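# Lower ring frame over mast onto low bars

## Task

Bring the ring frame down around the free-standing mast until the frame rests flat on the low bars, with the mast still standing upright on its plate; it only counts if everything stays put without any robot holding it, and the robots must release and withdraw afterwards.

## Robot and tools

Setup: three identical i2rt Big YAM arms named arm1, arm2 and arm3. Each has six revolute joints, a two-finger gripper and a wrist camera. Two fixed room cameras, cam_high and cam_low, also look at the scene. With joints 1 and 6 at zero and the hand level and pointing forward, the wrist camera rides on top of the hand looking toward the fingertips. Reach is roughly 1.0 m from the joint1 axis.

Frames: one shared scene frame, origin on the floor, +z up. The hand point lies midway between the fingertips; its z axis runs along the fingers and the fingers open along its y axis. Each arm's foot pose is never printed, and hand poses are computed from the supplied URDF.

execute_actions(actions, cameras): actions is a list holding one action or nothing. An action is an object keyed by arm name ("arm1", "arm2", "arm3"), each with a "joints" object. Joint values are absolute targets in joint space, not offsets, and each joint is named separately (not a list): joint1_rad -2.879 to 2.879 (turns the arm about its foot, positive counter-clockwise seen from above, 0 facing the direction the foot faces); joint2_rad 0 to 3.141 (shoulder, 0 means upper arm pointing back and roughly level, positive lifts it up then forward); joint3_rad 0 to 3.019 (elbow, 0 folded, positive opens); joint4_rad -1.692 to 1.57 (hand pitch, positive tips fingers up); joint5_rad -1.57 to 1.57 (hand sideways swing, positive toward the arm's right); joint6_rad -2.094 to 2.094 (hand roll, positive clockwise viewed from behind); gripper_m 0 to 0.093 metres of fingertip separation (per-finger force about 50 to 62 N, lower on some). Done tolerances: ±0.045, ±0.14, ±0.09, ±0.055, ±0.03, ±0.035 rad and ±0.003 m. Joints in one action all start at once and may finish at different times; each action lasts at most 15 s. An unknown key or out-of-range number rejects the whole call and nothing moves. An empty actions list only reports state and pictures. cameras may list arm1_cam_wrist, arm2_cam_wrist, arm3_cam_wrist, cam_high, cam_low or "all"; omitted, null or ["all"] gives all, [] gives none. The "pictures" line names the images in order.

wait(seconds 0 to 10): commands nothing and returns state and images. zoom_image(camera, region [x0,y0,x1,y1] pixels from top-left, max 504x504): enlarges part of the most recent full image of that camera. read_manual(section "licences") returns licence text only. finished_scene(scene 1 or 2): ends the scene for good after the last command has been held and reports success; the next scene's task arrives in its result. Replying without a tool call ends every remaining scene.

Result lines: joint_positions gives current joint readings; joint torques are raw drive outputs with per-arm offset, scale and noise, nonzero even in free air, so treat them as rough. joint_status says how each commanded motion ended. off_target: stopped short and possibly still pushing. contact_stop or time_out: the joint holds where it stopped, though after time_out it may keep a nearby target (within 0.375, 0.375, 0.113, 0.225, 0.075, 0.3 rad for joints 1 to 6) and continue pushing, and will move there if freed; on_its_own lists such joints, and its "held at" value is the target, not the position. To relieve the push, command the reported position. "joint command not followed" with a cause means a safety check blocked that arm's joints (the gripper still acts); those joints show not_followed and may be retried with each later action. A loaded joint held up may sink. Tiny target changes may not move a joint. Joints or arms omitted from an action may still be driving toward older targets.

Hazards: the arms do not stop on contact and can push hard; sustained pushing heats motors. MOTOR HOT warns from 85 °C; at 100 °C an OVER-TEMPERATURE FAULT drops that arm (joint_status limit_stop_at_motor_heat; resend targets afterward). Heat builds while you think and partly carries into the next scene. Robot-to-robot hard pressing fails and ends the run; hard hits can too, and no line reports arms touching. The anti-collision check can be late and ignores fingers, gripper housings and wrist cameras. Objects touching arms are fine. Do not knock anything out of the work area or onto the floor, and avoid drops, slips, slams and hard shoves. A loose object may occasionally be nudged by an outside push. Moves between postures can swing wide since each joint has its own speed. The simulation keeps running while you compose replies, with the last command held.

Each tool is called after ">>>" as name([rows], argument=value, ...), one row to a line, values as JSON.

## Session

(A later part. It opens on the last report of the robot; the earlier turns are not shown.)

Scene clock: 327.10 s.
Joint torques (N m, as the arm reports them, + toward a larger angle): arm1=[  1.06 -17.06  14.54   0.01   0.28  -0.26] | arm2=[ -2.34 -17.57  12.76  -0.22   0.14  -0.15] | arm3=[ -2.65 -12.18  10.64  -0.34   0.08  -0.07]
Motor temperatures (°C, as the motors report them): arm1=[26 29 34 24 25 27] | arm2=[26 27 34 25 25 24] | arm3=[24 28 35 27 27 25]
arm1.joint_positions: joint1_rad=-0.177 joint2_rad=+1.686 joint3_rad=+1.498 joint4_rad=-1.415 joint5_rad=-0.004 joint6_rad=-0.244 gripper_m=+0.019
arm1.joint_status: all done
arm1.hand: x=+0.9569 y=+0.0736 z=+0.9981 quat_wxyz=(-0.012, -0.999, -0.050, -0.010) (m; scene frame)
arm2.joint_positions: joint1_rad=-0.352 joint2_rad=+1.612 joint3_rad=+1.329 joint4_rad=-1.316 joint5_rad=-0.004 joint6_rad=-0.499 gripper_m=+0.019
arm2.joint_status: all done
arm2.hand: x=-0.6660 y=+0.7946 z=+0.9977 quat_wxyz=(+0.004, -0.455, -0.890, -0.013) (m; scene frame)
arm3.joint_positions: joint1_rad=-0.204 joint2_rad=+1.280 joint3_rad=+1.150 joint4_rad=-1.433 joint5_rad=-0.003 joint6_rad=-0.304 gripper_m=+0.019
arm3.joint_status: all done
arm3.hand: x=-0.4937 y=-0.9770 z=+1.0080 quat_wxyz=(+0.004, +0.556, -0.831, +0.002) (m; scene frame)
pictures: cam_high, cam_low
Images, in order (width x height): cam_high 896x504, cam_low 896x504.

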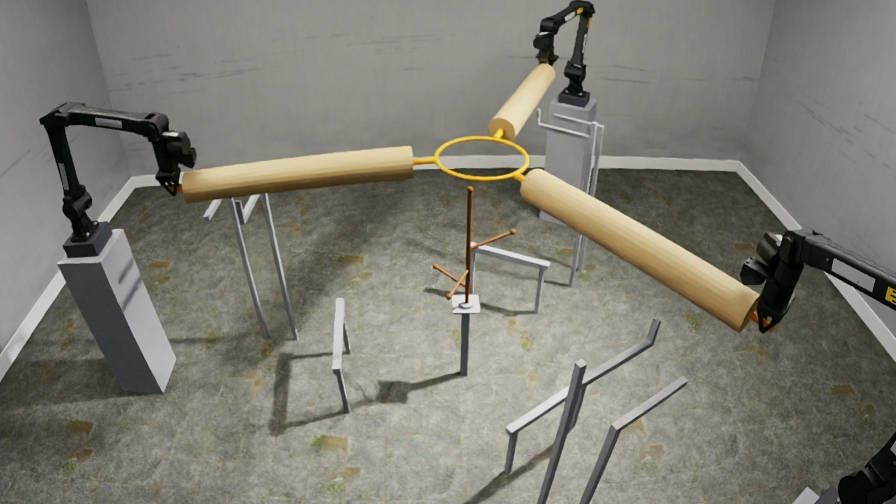

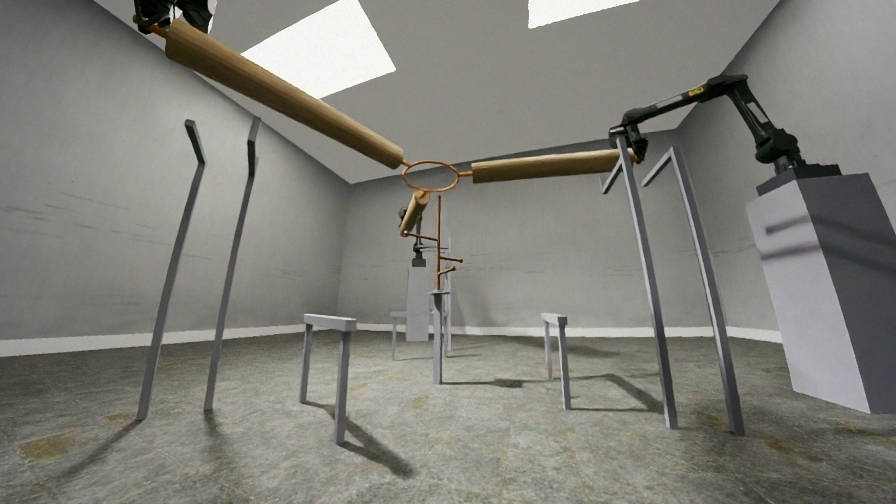

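>>> execute_actions([
  {"arm1":{"joints":{"joint1_rad":-0.427,"joint2_rad":1.866,"joint3_rad":1.845,"joint4_rad":-1.50,"joint6_rad":-0.66}},"arm2":{"joints":{"joint1_rad":-0.622,"joint2_rad":1.85,"joint3_rad":1.735,"joint4_rad":-1.41,"joint6_rad":-0.925}},"arm3":{"joints":{"joint1_rad":-0.554,"joint2_rad":1.445,"joint3_rad":1.372,"joint4_rad":-1.445,"joint6_rad":-0.81}}},
], cameras=["cam_high","cam_low"])

Scene clock: 341.33 s.
Joint torques (N m, as the arm reports them, + toward a larger angle): arm1=[  1.18 -22.36  15.61  -0.1    0.2   -0.27] | arm2=[ -1.99 -24.84  13.4   -0.2    0.08  -0.13] | arm3=[ -3.84 -14.99  13.13  -0.25   0.18  -0.15]
Motor temperatures (°C, as the motors report them): arm1=[26 29 36 24 25 27] | arm2=[26 27 35 25 25 24] | arm3=[24 28 35 27 27 25]
arm1.joint_positions: joint1_rad=-0.425 joint2_rad=+1.905 joint3_rad=+1.778 joint4_rad=-1.487 joint5_rad=-0.004 joint6_rad=-0.642 gripper_m=+0.019
arm1.joint_status: all done
arm1.hand: x=+0.9170 y=+0.2226 z=+0.9869 quat_wxyz=(-0.018, -0.992, -0.125, -0.011) (m; scene frame)
arm2.joint_positions: joint1_rad=-0.602 joint2_rad=+1.886 joint3_rad=+1.679 joint4_rad=-1.392 joint5_rad=-0.004 joint6_rad=-0.903 gripper_m=+0.019
arm2.joint_status: all done
arm2.hand: x=-0.7951 y=+0.6896 z=+0.9890 quat_wxyz=(+0.000, -0.385, -0.923, -0.014) (m; scene frame)
arm3.joint_positions: joint1_rad=-0.530 joint2_rad=+1.474 joint3_rad=+1.317 joint4_rad=-1.432 joint5_rad=-0.006 joint6_rad=-0.783 gripper_m=+0.019
arm3.joint_status: all done
arm3.hand: x=-0.3608 y=-1.0299 z=+0.9992 quat_wxyz=(+0.015, +0.618, -0.786, +0.000) (m; scene frame)
pictures: cam_high, cam_low
Images, in order (width x height): cam_high 896x504, cam_low 896x504.

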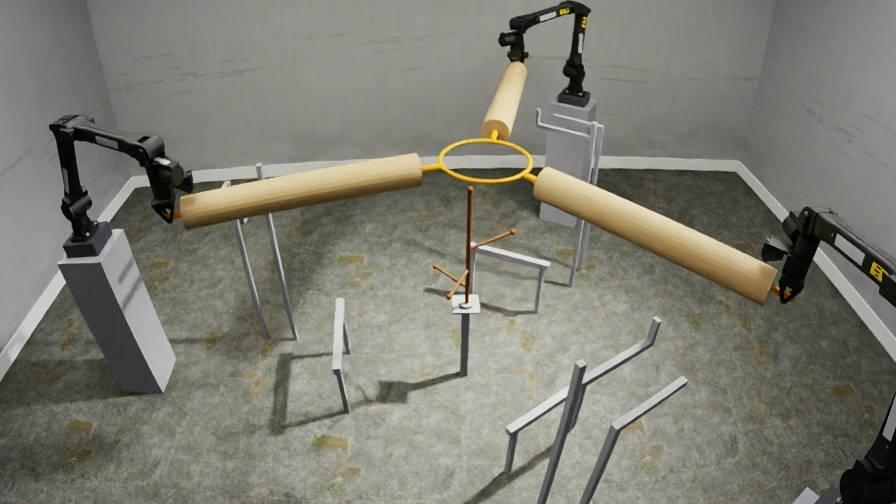

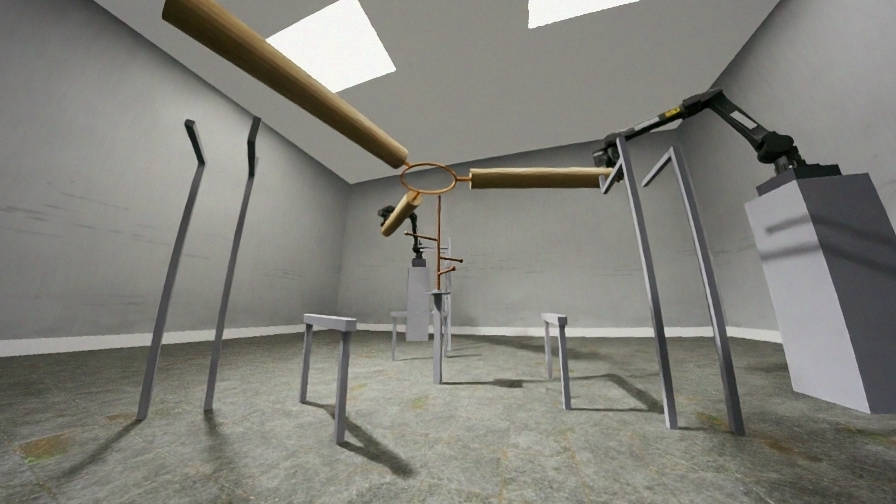

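>>> execute_actions([
  {"arm1":{"joints":{"joint1_rad":-0.402,"joint2_rad":1.94,"joint3_rad":1.677,"joint4_rad":-1.254,"joint6_rad":-0.615}},"arm2":{"joints":{"joint1_rad":-0.632,"joint2_rad":1.95,"joint3_rad":1.583,"joint4_rad":-1.169,"joint6_rad":-0.935}},"arm3":{"joints":{"joint1_rad":-0.522,"joint2_rad":1.48,"joint3_rad":1.103,"joint4_rad":-1.153,"joint6_rad":-0.775}}},
])

Scene clock: 353.90 s.
Joint torques (N m, as the arm reports them, + toward a larger angle): arm1=[  0.57 -23.78  12.04   0.98   0.09  -0.15] | arm2=[ -2.2  -26.41   9.02   0.48  -0.08  -0.04] | arm3=[ -2.21 -14.31  10.15   0.96  -0.13   0.06]
Motor temperatures (°C, as the motors report them): arm1=[26 30 36 24 25 27] | arm2=[26 28 36 25 25 24] | arm3=[24 28 36 27 27 25]
arm1.joint_positions: joint1_rad=-0.396 joint2_rad=+1.987 joint3_rad=+1.645 joint4_rad=-1.266 joint5_rad=-0.001 joint6_rad=-0.609 gripper_m=+0.019
arm1.joint_status: all done
arm1.hand: x=+0.9014 y=+0.2096 z=+0.8906 quat_wxyz=(-0.015, -0.992, -0.123, -0.010) (m; scene frame)
arm2.joint_positions: joint1_rad=-0.625 joint2_rad=+1.991 joint3_rad=+1.572 joint4_rad=-1.175 joint5_rad=+0.000 joint6_rad=-0.921 gripper_m=+0.019
arm2.joint_status: all done
arm2.hand: x=-0.8095 y=+0.6803 z=+0.8912 quat_wxyz=(+0.001, -0.387, -0.922, -0.011) (m; scene frame)
arm3.joint_positions: joint1_rad=-0.521 joint2_rad=+1.502 joint3_rad=+1.079 joint4_rad=-1.164 joint5_rad=+0.001 joint6_rad=-0.772 gripper_m=+0.019
arm3.joint_status: all done
arm3.hand: x=-0.3782 y=-1.0389 z=+0.9011 quat_wxyz=(+0.015, +0.617, -0.787, +0.004) (m; scene frame)
pictures: arm1_cam_wrist, arm2_cam_wrist, arm3_cam_wrist, cam_high, cam_low
Images, in order (width x height): arm1_cam_wrist 896x504, arm2_cam_wrist 896x504, arm3_cam_wrist 896x504, cam_high 896x504, cam_low 896x504.

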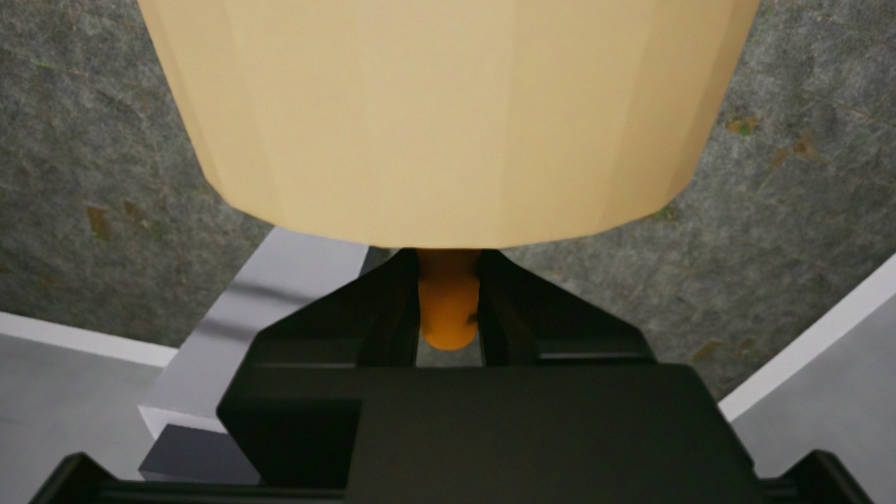

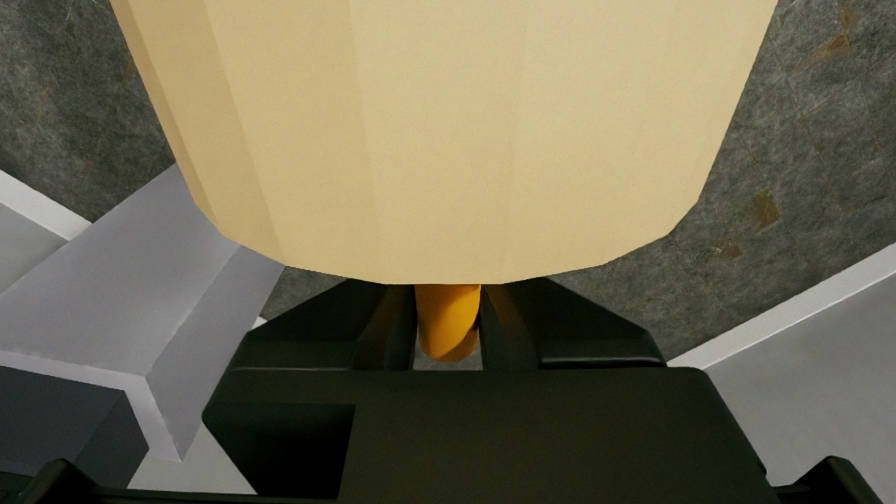

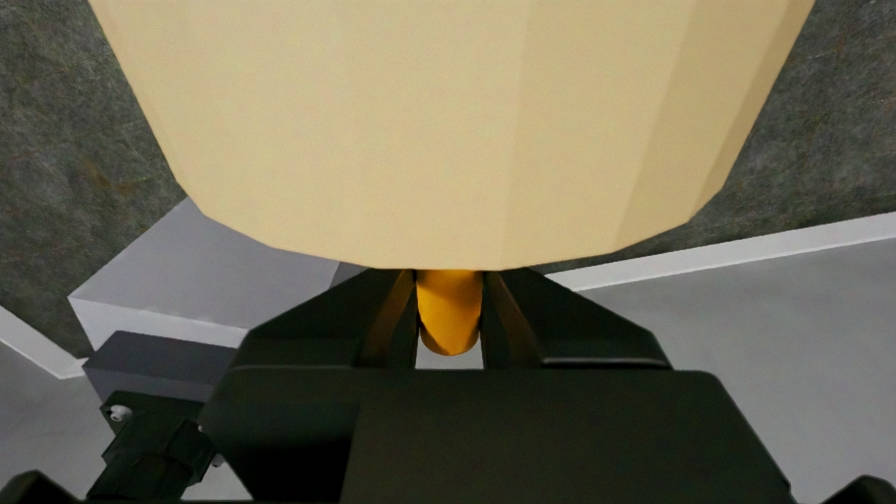

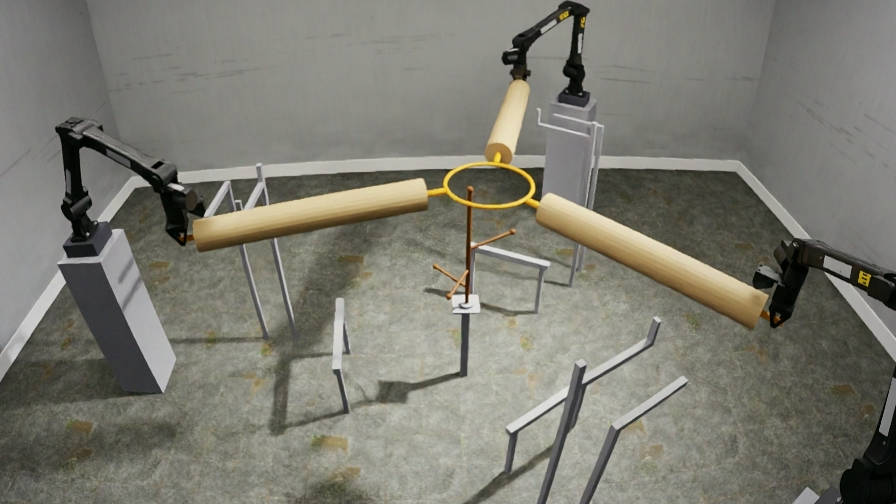

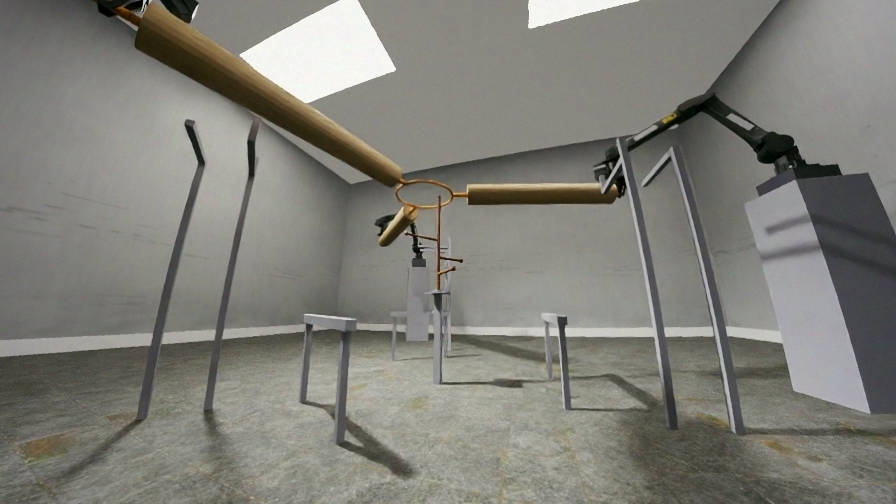

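>>> execute_actions([
  {"arm1":{"joints":{"joint1_rad":-0.386,"joint2_rad":2.108,"joint3_rad":1.578,"joint4_rad":-0.972,"joint6_rad":-0.597}},"arm2":{"joints":{"joint1_rad":-0.65,"joint2_rad":2.137,"joint3_rad":1.507,"joint4_rad":-0.897,"joint6_rad":-0.948}},"arm3":{"joints":{"joint1_rad":-0.512,"joint2_rad":1.66,"joint3_rad":0.895,"joint4_rad":-0.751,"joint6_rad":-0.762}}},
], cameras=["cam_high","cam_low"])

Scene clock: 363.63 s.
Joint torques (N m, as the arm reports them, + toward a larger angle): arm1=[  1.47 -26.07  10.56   0.73   0.16  -0.15] | arm2=[ -1.58 -28.27   7.51   0.43  -0.07  -0.01] | arm3=[ -2.15 -15.26   7.36   1.45  -0.24   0.03]
Motor temperatures (°C, as the motors report them): arm1=[26 30 36 24 25 27] | arm2=[26 29 35 25 25 24] | arm3=[24 29 35 27 27 25]
arm1.joint_positions: joint1_rad=-0.381 joint2_rad=+2.173 joint3_rad=+1.549 joint4_rad=-0.980 joint5_rad=-0.003 joint6_rad=-0.591 gripper_m=+0.019
arm1.joint_status: all done
arm1.hand: x=+0.8903 y=+0.2012 z=+0.7509 quat_wxyz=(-0.014, -0.992, -0.122, -0.008) (m; scene frame)
arm2.joint_positions: joint1_rad=-0.641 joint2_rad=+2.183 joint3_rad=+1.499 joint4_rad=-0.901 joint5_rad=+0.001 joint6_rad=-0.935 gripper_m=+0.019
arm2.joint_status: all done
arm2.hand: x=-0.8197 y=+0.6758 z=+0.7578 quat_wxyz=(+0.000, -0.388, -0.922, -0.007) (m; scene frame)
arm3.joint_positions: joint1_rad=-0.509 joint2_rad=+1.688 joint3_rad=+0.881 joint4_rad=-0.772 joint5_rad=+0.004 joint6_rad=-0.756 gripper_m=+0.019
arm3.joint_status: all done
arm3.hand: x=-0.3915 y=-1.0435 z=+0.7681 quat_wxyz=(+0.011, +0.615, -0.788, +0.005) (m; scene frame)
pictures: cam_high, cam_low
Images, in order (width x height): cam_high 896x504, cam_low 896x504.

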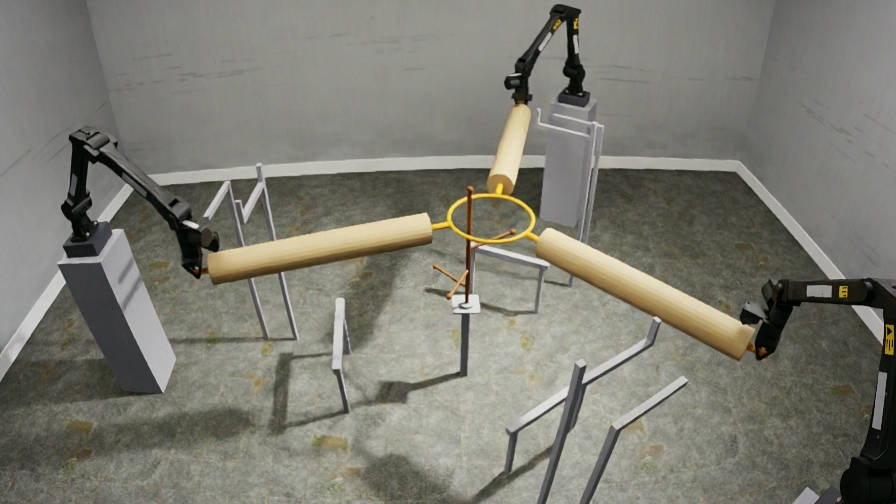

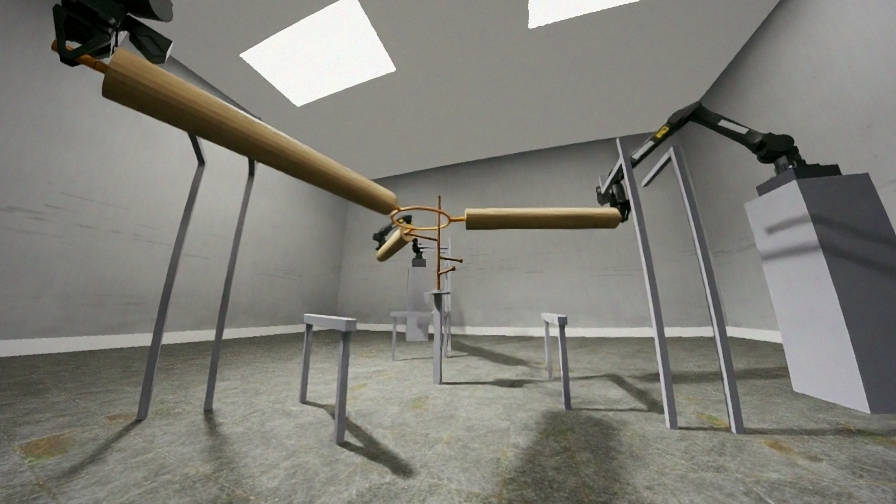

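>>> execute_actions([
  {"arm1":{"joints":{"joint1_rad":-0.386,"joint2_rad":2.32,"joint3_rad":1.567,"joint4_rad":-0.738}},"arm2":{"joints":{"joint1_rad":-0.645,"joint2_rad":2.378,"joint3_rad":1.56,"joint4_rad":-0.678,"joint6_rad":-0.94}},"arm3":{"joints":{"joint1_rad":-0.51,"joint2_rad":1.997,"joint3_rad":0.86,"joint4_rad":-0.378,"joint6_rad":-0.758}}},
], cameras=["cam_high","cam_low"])

Scene clock: 378.97 s.
Joint torques (N m, as the arm reports them, + toward a larger angle): arm1=[  0.97 -26.5    9.08   0.76   0.14  -0.17] | arm2=[ -1.37 -27.99   9.39   0.19  -0.08   0.09] | arm3=[ -2.49 -16.23   4.67   1.22  -0.1    0.01]
Motor temperatures (°C, as the motors report them): arm1=[26 31 34 24 25 27] | arm2=[26 29 33 25 25 24] | arm3=[24 29 33 27 27 25]
arm1.joint_positions: joint1_rad=-0.381 joint2_rad=+2.382 joint3_rad=+1.540 joint4_rad=-0.746 joint5_rad=-0.002 joint6_rad=-0.590 gripper_m=+0.019
arm1.joint_status: all done
arm1.hand: x=+0.8900 y=+0.1994 z=+0.6265 quat_wxyz=(-0.011, -0.993, -0.121, -0.001) (m; scene frame)
arm2.joint_positions: joint1_rad=-0.642 joint2_rad=+2.417 joint3_rad=+1.515 joint4_rad=-0.675 joint5_rad=+0.000 joint6_rad=-0.933 gripper_m=+0.019
arm2.joint_status: all done
arm2.hand: x=-0.8193 y=+0.6774 z=+0.6289 quat_wxyz=(-0.001, -0.389, -0.921, -0.003) (m; scene frame)
arm3.joint_positions: joint1_rad=-0.503 joint2_rad=+2.019 joint3_rad=+0.846 joint4_rad=-0.393 joint5_rad=+0.001 joint6_rad=-0.749 gripper_m=+0.019
arm3.joint_status: all done
arm3.hand: x=-0.3932 y=-1.0424 z=+0.6354 quat_wxyz=(+0.004, +0.615, -0.788, +0.004) (m; scene frame)
pictures: cam_high, cam_low
Images, in order (width x height): cam_high 896x504, cam_low 896x504.

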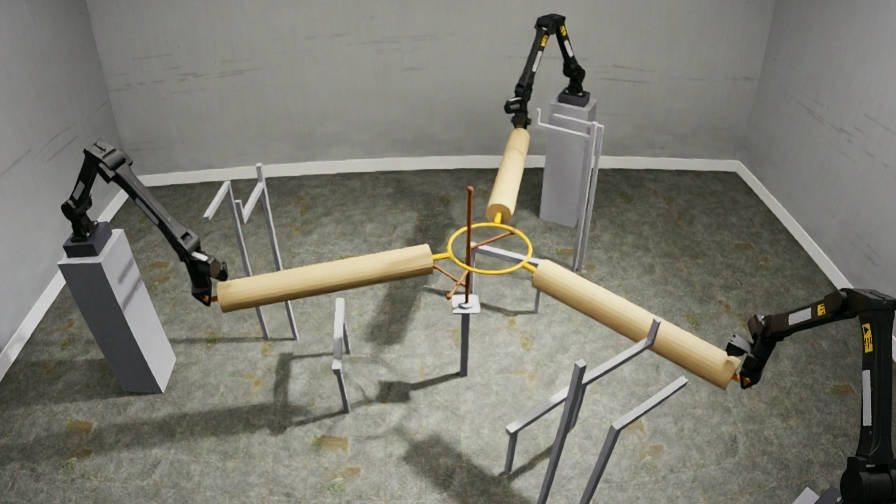

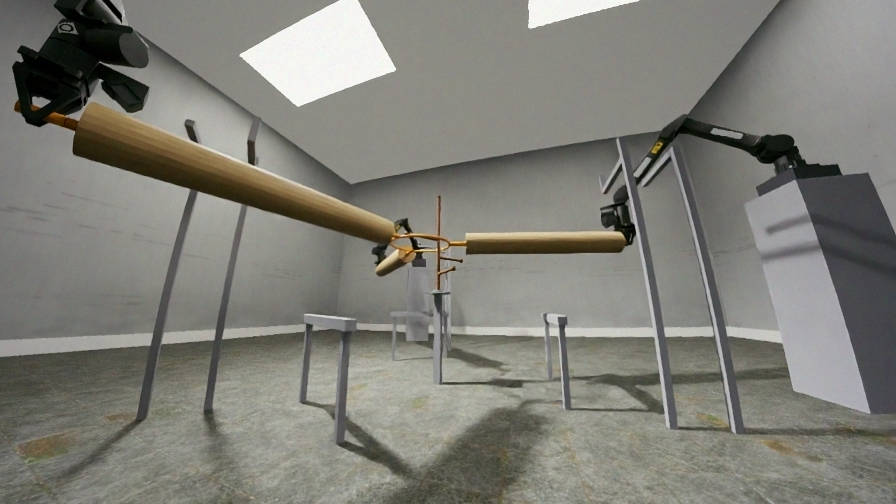

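>>> zoom_image(camera="cam_low", region=[375, 190, 485, 300])

>>> zoom_image(camera="cam_high", region=[420, 190, 550, 320])

Region (375, 190, 485, 300) of cam_low's 896x504 image, scaled by 4.582, with more detail than that image has.

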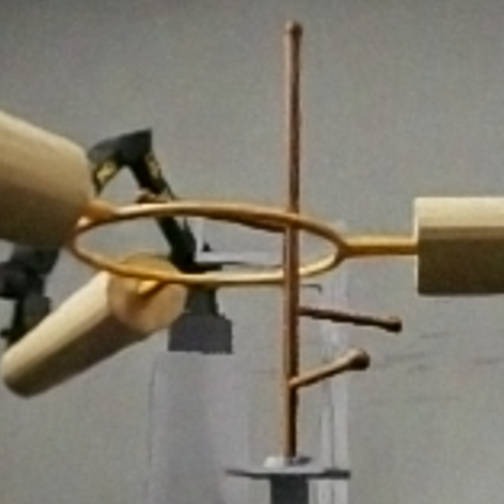

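Region (420, 190, 550, 320) of cam_high's 896x504 image, scaled by 3.877, with more detail than that image has.

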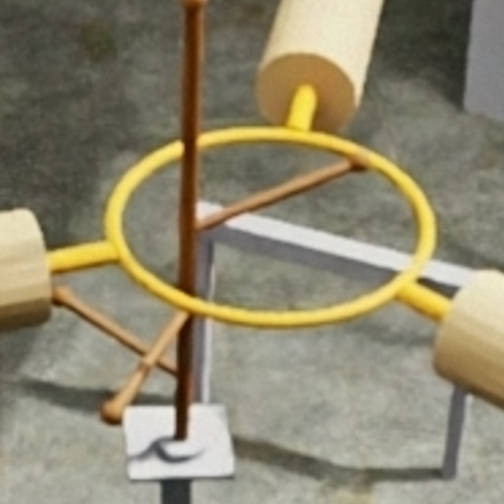

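>>> execute_actions([
  {"arm1":{"joints":{"joint1_rad":-0.515,"joint2_rad":2.28,"joint3_rad":1.378,"joint4_rad":-0.592,"joint6_rad":-0.73}},"arm2":{"joints":{"joint1_rad":-0.51,"joint2_rad":2.345,"joint3_rad":1.342,"joint4_rad":-0.52,"joint6_rad":-0.796}},"arm3":{"joints":{"joint1_rad":-0.511,"joint2_rad":2.163,"joint3_rad":1.17,"joint4_rad":-0.522,"joint6_rad":-0.757}}},
], cameras=["cam_high","cam_low"])

>>> zoom_image(camera="cam_low", region=[375, 190, 485, 300])

Scene clock: 394.37 s.
Joint torques (N m, as the arm reports them, + toward a larger angle): arm1=[  1.53 -25.3    7.79   0.82   0.22  -0.06] | arm2=[ -0.94 -26.44   5.45   0.67  -0.17   0.16] | arm3=[ -2.01 -18.39   6.44   0.52  -0.29   0.08]
Motor temperatures (°C, as the motors report them): arm1=[26 32 34 24 25 27] | arm2=[26 30 33 25 25 24] | arm3=[24 29 31 27 27 25]
arm1.joint_positions: joint1_rad=-0.522 joint2_rad=+2.348 joint3_rad=+1.352 joint4_rad=-0.600 joint5_rad=-0.004 joint6_rad=-0.733 gripper_m=+0.019
arm1.joint_status: all done
arm1.hand: x=+0.9728 y=+0.2487 z=+0.6004 quat_wxyz=(-0.015, -0.992, -0.122, -0.003) (m; scene frame)
arm2.joint_positions: joint1_rad=-0.507 joint2_rad=+2.381 joint3_rad=+1.330 joint4_rad=-0.530 joint5_rad=+0.004 joint6_rad=-0.798 gripper_m=+0.019
arm2.joint_status: all done
arm2.hand: x=-0.7399 y=+0.7255 z=+0.6087 quat_wxyz=(+0.002, -0.389, -0.921, -0.004) (m; scene frame)
arm3.joint_positions: joint1_rad=-0.512 joint2_rad=+2.170 joint3_rad=+1.147 joint4_rad=-0.522 joint5_rad=+0.005 joint6_rad=-0.758 gripper_m=+0.019
arm3.joint_status: all done
arm3.hand: x=-0.3067 y=-0.9924 z=+0.6227 quat_wxyz=(-0.005, +0.615, -0.788, +0.008) (m; scene frame)
pictures: cam_high, cam_low
Images, in order (width x height): cam_high 896x504, cam_low 896x504.

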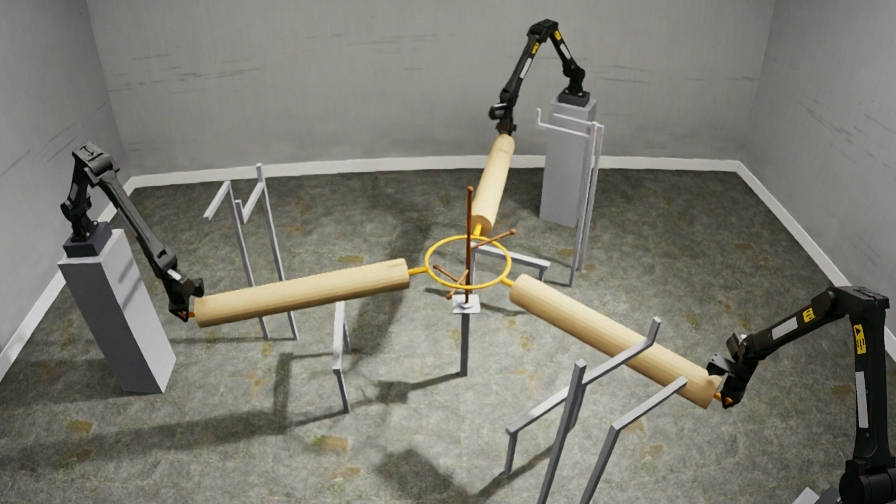

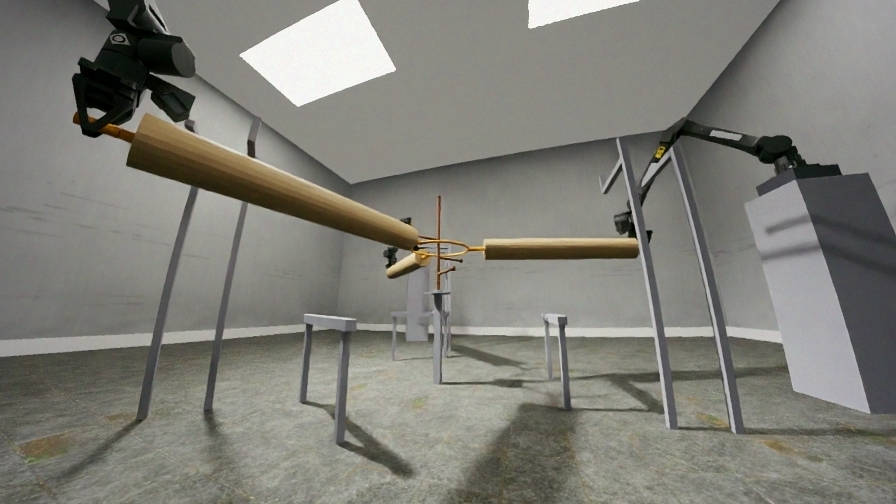

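Region (375, 190, 485, 300) of cam_low's 896x504 image, scaled by 4.582, with more detail than that image has.

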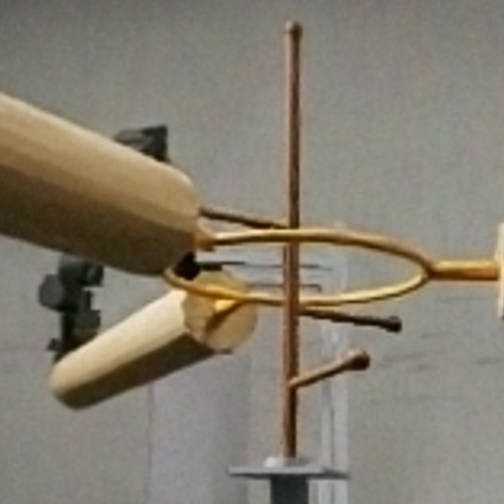

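>>> execute_actions([
  {"arm1":{"joints":{"joint1_rad":-0.652,"joint2_rad":2.235,"joint3_rad":1.29,"joint4_rad":-0.547,"joint6_rad":-0.868}},"arm2":{"joints":{"joint1_rad":-0.399,"joint2_rad":2.293,"joint3_rad":1.185,"joint4_rad":-0.42,"joint6_rad":-0.685}},"arm3":{"joints":{"joint1_rad":-0.49,"joint2_rad":2.29,"joint3_rad":1.445,"joint4_rad":-0.685,"joint6_rad":-0.737}}},
], cameras=["cam_high","cam_low"])

>>> zoom_image(camera="cam_low", region=[385, 190, 495, 300])

>>> zoom_image(camera="cam_high", region=[400, 200, 530, 330])

Scene clock: 408.43 s.
Joint torques (N m, as the arm reports them, + toward a larger angle): arm1=[  2.21 -24.73   6.83   1.07   0.17  -0.06] | arm2=[ -0.64 -24.03   4.45   0.89  -0.13   0.2 ] | arm3=[ -1.92 -20.83   7.86   0.14  -0.29   0.15]
Motor temperatures (°C, as the motors report them): arm1=[26 32 33 24 25 27] | arm2=[26 30 32 25 25 24] | arm3=[24 30 32 27 27 25]
arm1.joint_positions: joint1_rad=-0.657 joint2_rad=+2.306 joint3_rad=+1.272 joint4_rad=-0.561 joint5_rad=-0.003 joint6_rad=-0.871 gripper_m=+0.019
arm1.joint_status: all done
arm1.hand: x=+1.0293 y=+0.2980 z=+0.6040 quat_wxyz=(-0.016, -0.992, -0.123, -0.002) (m; scene frame)
arm2.joint_positions: joint1_rad=-0.396 joint2_rad=+2.327 joint3_rad=+1.174 joint4_rad=-0.434 joint5_rad=+0.003 joint6_rad=-0.690 gripper_m=+0.019
arm2.joint_status: all done
arm2.hand: x=-0.6849 y=+0.7746 z=+0.6086 quat_wxyz=(+0.003, -0.388, -0.922, -0.006) (m; scene frame)
arm3.joint_positions: joint1_rad=-0.493 joint2_rad=+2.293 joint3_rad=+1.419 joint4_rad=-0.679 joint5_rad=+0.005 joint6_rad=-0.743 gripper_m=+0.019
arm3.joint_status: all done
arm3.hand: x=-0.2482 y=-0.9425 z=+0.6198 quat_wxyz=(-0.002, +0.617, -0.787, +0.007) (m; scene frame)
pictures: cam_high, cam_low
Images, in order (width x height): cam_high 896x504, cam_low 896x504.

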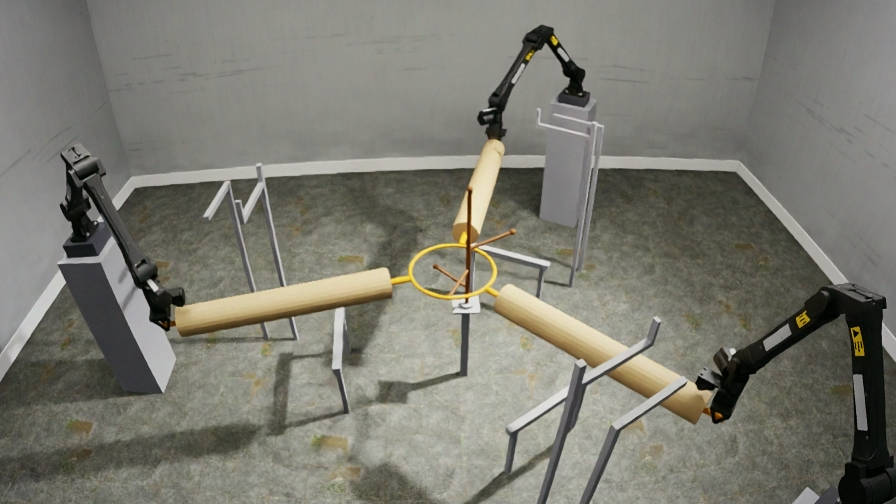

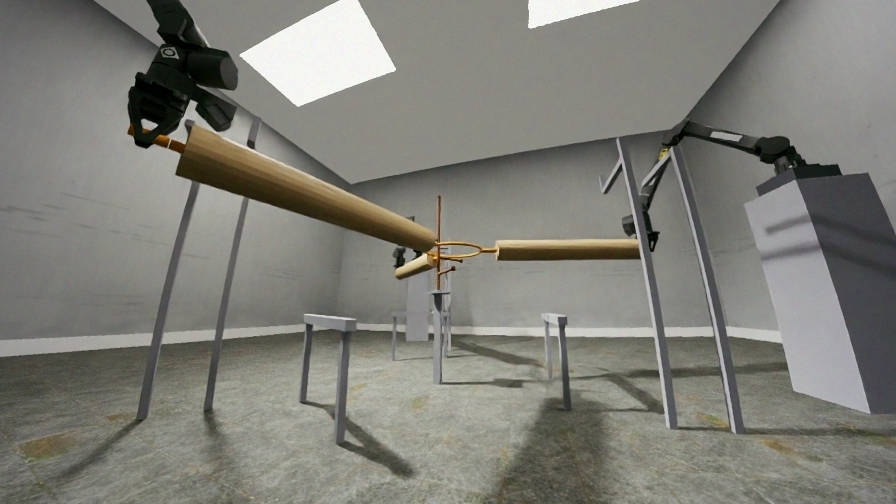

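Region (385, 190, 495, 300) of cam_low's 896x504 image, scaled by 4.582, with more detail than that image has.

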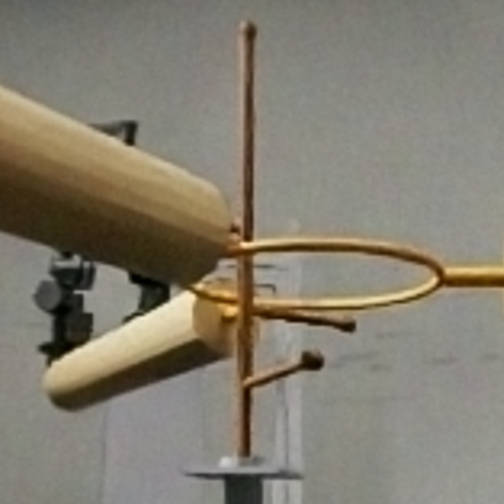

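Region (400, 200, 530, 330) of cam_high's 896x504 image, scaled by 3.877, with more detail than that image has.

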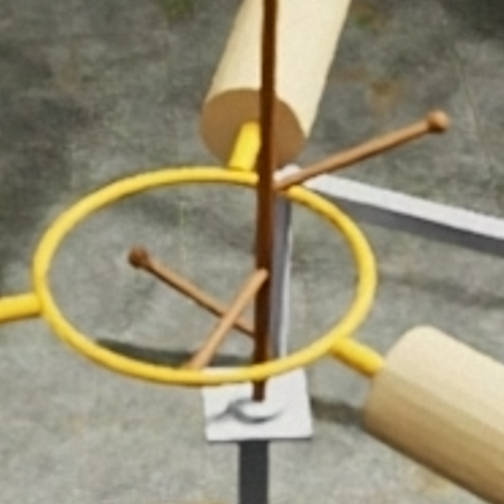

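>>> execute_actions([
  {"arm1":{"joints":{"joint1_rad":-0.658,"joint2_rad":2.425,"joint3_rad":1.37,"joint4_rad":-0.428,"joint6_rad":-0.872}},"arm2":{"joints":{"joint2_rad":2.493,"joint3_rad":1.302,"joint4_rad":-0.307,"joint6_rad":-0.69}},"arm3":{"joints":{"joint1_rad":-0.495,"joint2_rad":2.453,"joint3_rad":1.53,"joint4_rad":-0.567,"joint6_rad":-0.743}}},
], cameras=["cam_high","cam_low"])

>>> zoom_image(camera="cam_low", region=[385, 190, 495, 300])

>>> zoom_image(camera="cam_high", region=[400, 210, 530, 340])

Scene clock: 418.27 s.
Joint torques (N m, as the arm reports them, + toward a larger angle): arm1=[  1.48 -23.08   8.24   1.23  -0.1   -0.11] | arm2=[ -0.64 -24.89   6.01   0.84  -0.11   0.22] | arm3=[ -1.87 -23.24   7.86   0.51  -0.19   0.15]
Motor temperatures (°C, as the motors report them): arm1=[26 33 33 24 25 27] | arm2=[26 30 32 25 25 24] | arm3=[24 30 32 27 27 25]
arm1.joint_positions: joint1_rad=-0.659 joint2_rad=+2.467 joint3_rad=+1.327 joint4_rad=-0.445 joint5_rad=+0.003 joint6_rad=-0.872 gripper_m=+0.019
arm1.joint_status: all done
arm1.hand: x=+1.0291 y=+0.2988 z=+0.5335 quat_wxyz=(-0.010, -0.992, -0.123, +0.000) (m; scene frame)
arm2.joint_positions: joint1_rad=-0.400 joint2_rad=+2.524 joint3_rad=+1.266 joint4_rad=-0.321 joint5_rad=+0.001 joint6_rad=-0.698 gripper_m=+0.019
arm2.joint_status: all done
arm2.hand: x=-0.6860 y=+0.7715 z=+0.5290 quat_wxyz=(+0.001, -0.386, -0.922, -0.003) (m; scene frame)
arm3.joint_positions: joint1_rad=-0.498 joint2_rad=+2.481 joint3_rad=+1.493 joint4_rad=-0.568 joint5_rad=+0.003 joint6_rad=-0.751 gripper_m=+0.019
arm3.joint_status: all done
arm3.hand: x=-0.2441 y=-0.9439 z=+0.5331 quat_wxyz=(-0.001, +0.618, -0.786, +0.006) (m; scene frame)
pictures: cam_high, cam_low
Images, in order (width x height): cam_high 896x504, cam_low 896x504.

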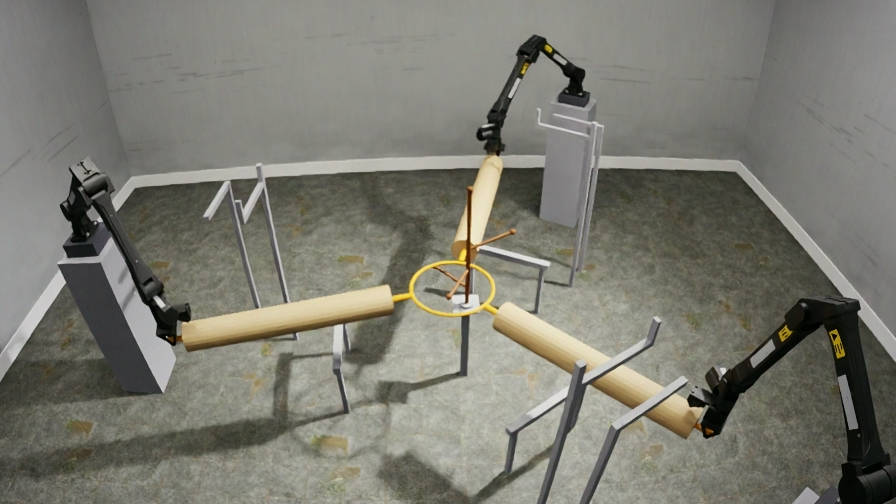

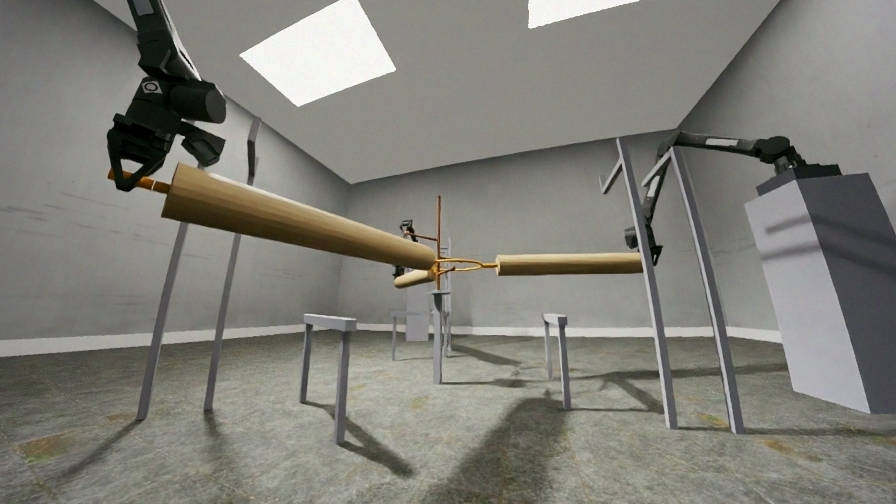

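Region (385, 190, 495, 300) of cam_low's 896x504 image, scaled by 4.582, with more detail than that image has.

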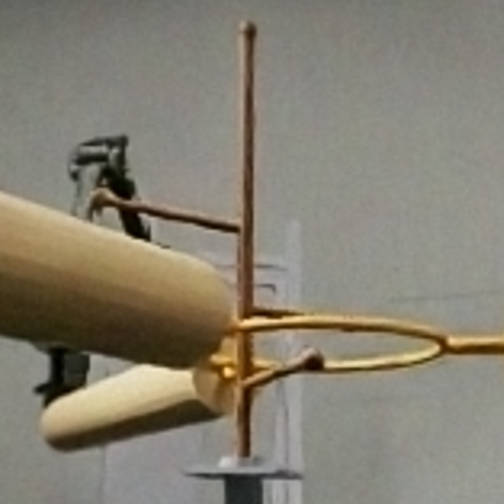

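Region (400, 210, 530, 340) of cam_high's 896x504 image, scaled by 3.877, with more detail than that image has.

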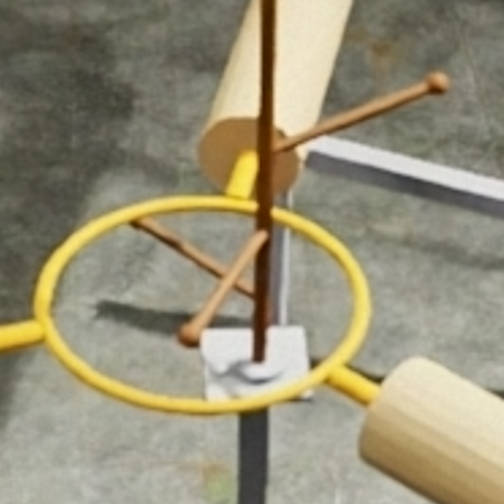

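>>> execute_actions([
  {"arm1":{"joints":{"joint1_rad":-0.465,"joint2_rad":2.37,"joint3_rad":1.172,"joint4_rad":-0.294,"joint6_rad":-0.675}},"arm2":{"joints":{"joint1_rad":-0.416,"joint2_rad":2.633,"joint3_rad":1.705,"joint4_rad":-0.60,"joint6_rad":-0.713}},"arm3":{"joints":{"joint1_rad":-0.681,"joint2_rad":2.39,"joint3_rad":1.337,"joint4_rad":-0.453,"joint6_rad":-0.937}}},
], cameras=["cam_high","cam_low"])

>>> zoom_image(camera="cam_low", region=[385, 190, 495, 300])

>>> zoom_image(camera="cam_high", region=[400, 210, 530, 340])

Scene clock: 430.00 s.
Joint torques (N m, as the arm reports them, + toward a larger angle): arm1=[  1.   -23.18   4.6    0.89  -0.04  -0.11] | arm2=[ -0.53 -26.13   8.4    0.14  -0.23   0.18] | arm3=[ -2.15 -22.82   5.33   0.64   0.05   0.11]
Motor temperatures (°C, as the motors report them): arm1=[26 32 33 24 25 27] | arm2=[26 30 31 25 25 24] | arm3=[24 31 32 27 27 25]
arm1.joint_positions: joint1_rad=-0.459 joint2_rad=+2.437 joint3_rad=+1.155 joint4_rad=-0.304 joint5_rad=+0.002 joint6_rad=-0.673 gripper_m=+0.019
arm1.joint_status: all done
arm1.hand: x=+1.0287 y=+0.1865 z=+0.5259 quat_wxyz=(-0.009, -0.992, -0.124, -0.001) (m; scene frame)
arm2.joint_positions: joint1_rad=-0.417 joint2_rad=+2.642 joint3_rad=+1.665 joint4_rad=-0.595 joint5_rad=+0.003 joint6_rad=-0.714 gripper_m=+0.019
arm2.joint_status: all done
arm2.hand: x=-0.6869 y=+0.6562 z=+0.5341 quat_wxyz=(+0.000, -0.386, -0.922, +0.000) (m; scene frame)
arm3.joint_positions: joint1_rad=-0.684 joint2_rad=+2.433 joint3_rad=+1.320 joint4_rad=-0.458 joint5_rad=-0.003 joint6_rad=-0.940 gripper_m=+0.019
arm3.joint_status: all done
arm3.hand: x=-0.2446 y=-1.0585 z=+0.5271 quat_wxyz=(+0.007, +0.619, -0.785, +0.002) (m; scene frame)
pictures: cam_high, cam_low
Images, in order (width x height): cam_high 896x504, cam_low 896x504.

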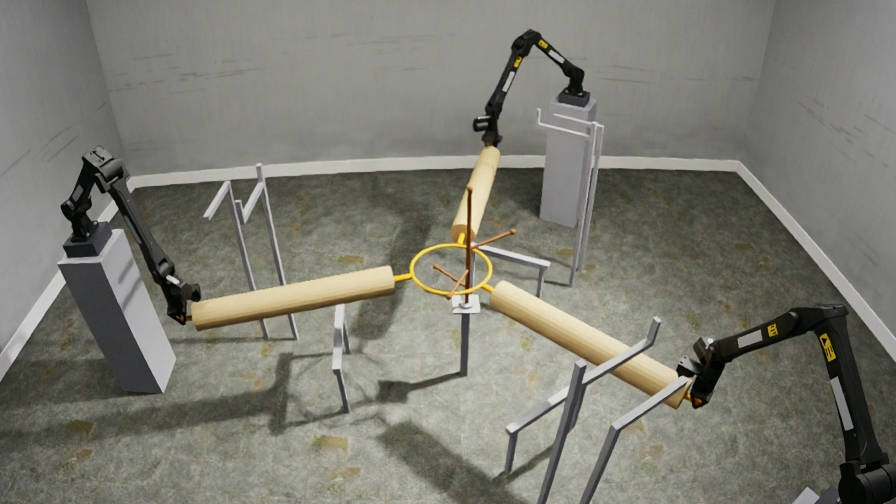

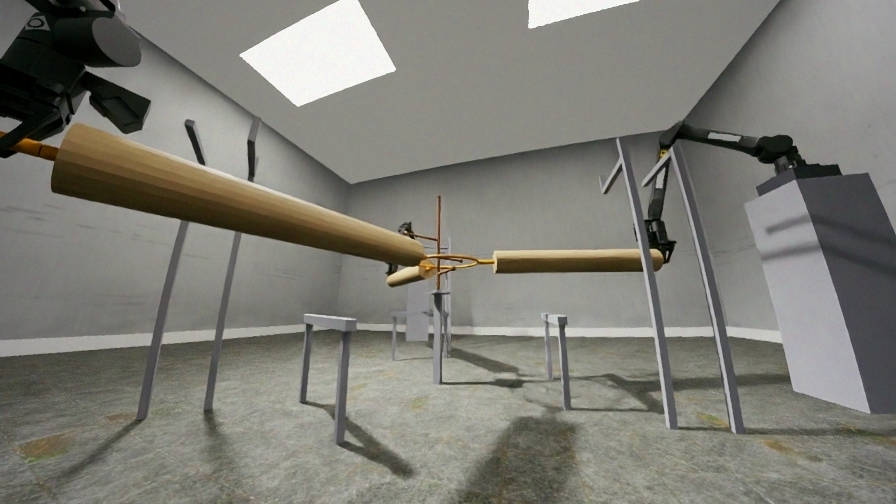

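Region (385, 190, 495, 300) of cam_low's 896x504 image, scaled by 4.582, with more detail than that image has.

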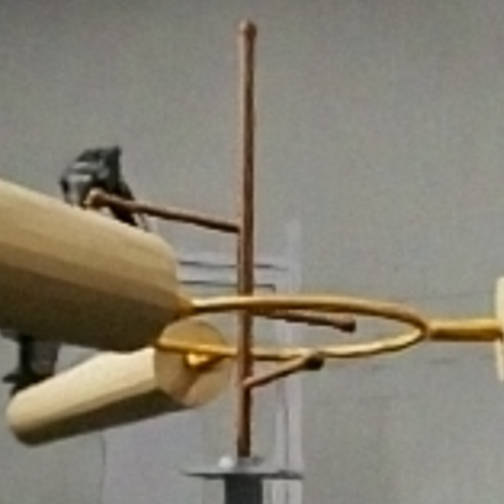

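Region (400, 210, 530, 340) of cam_high's 896x504 image, scaled by 3.877, with more detail than that image has.

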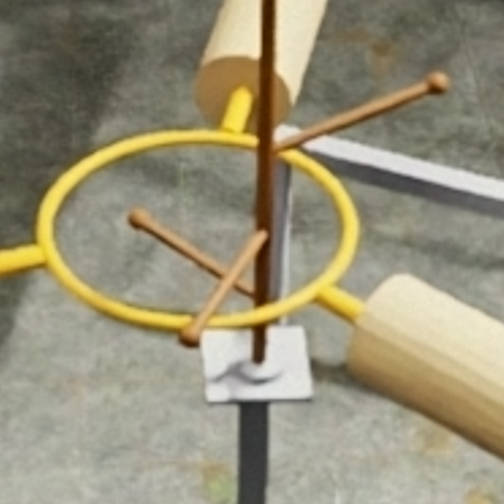

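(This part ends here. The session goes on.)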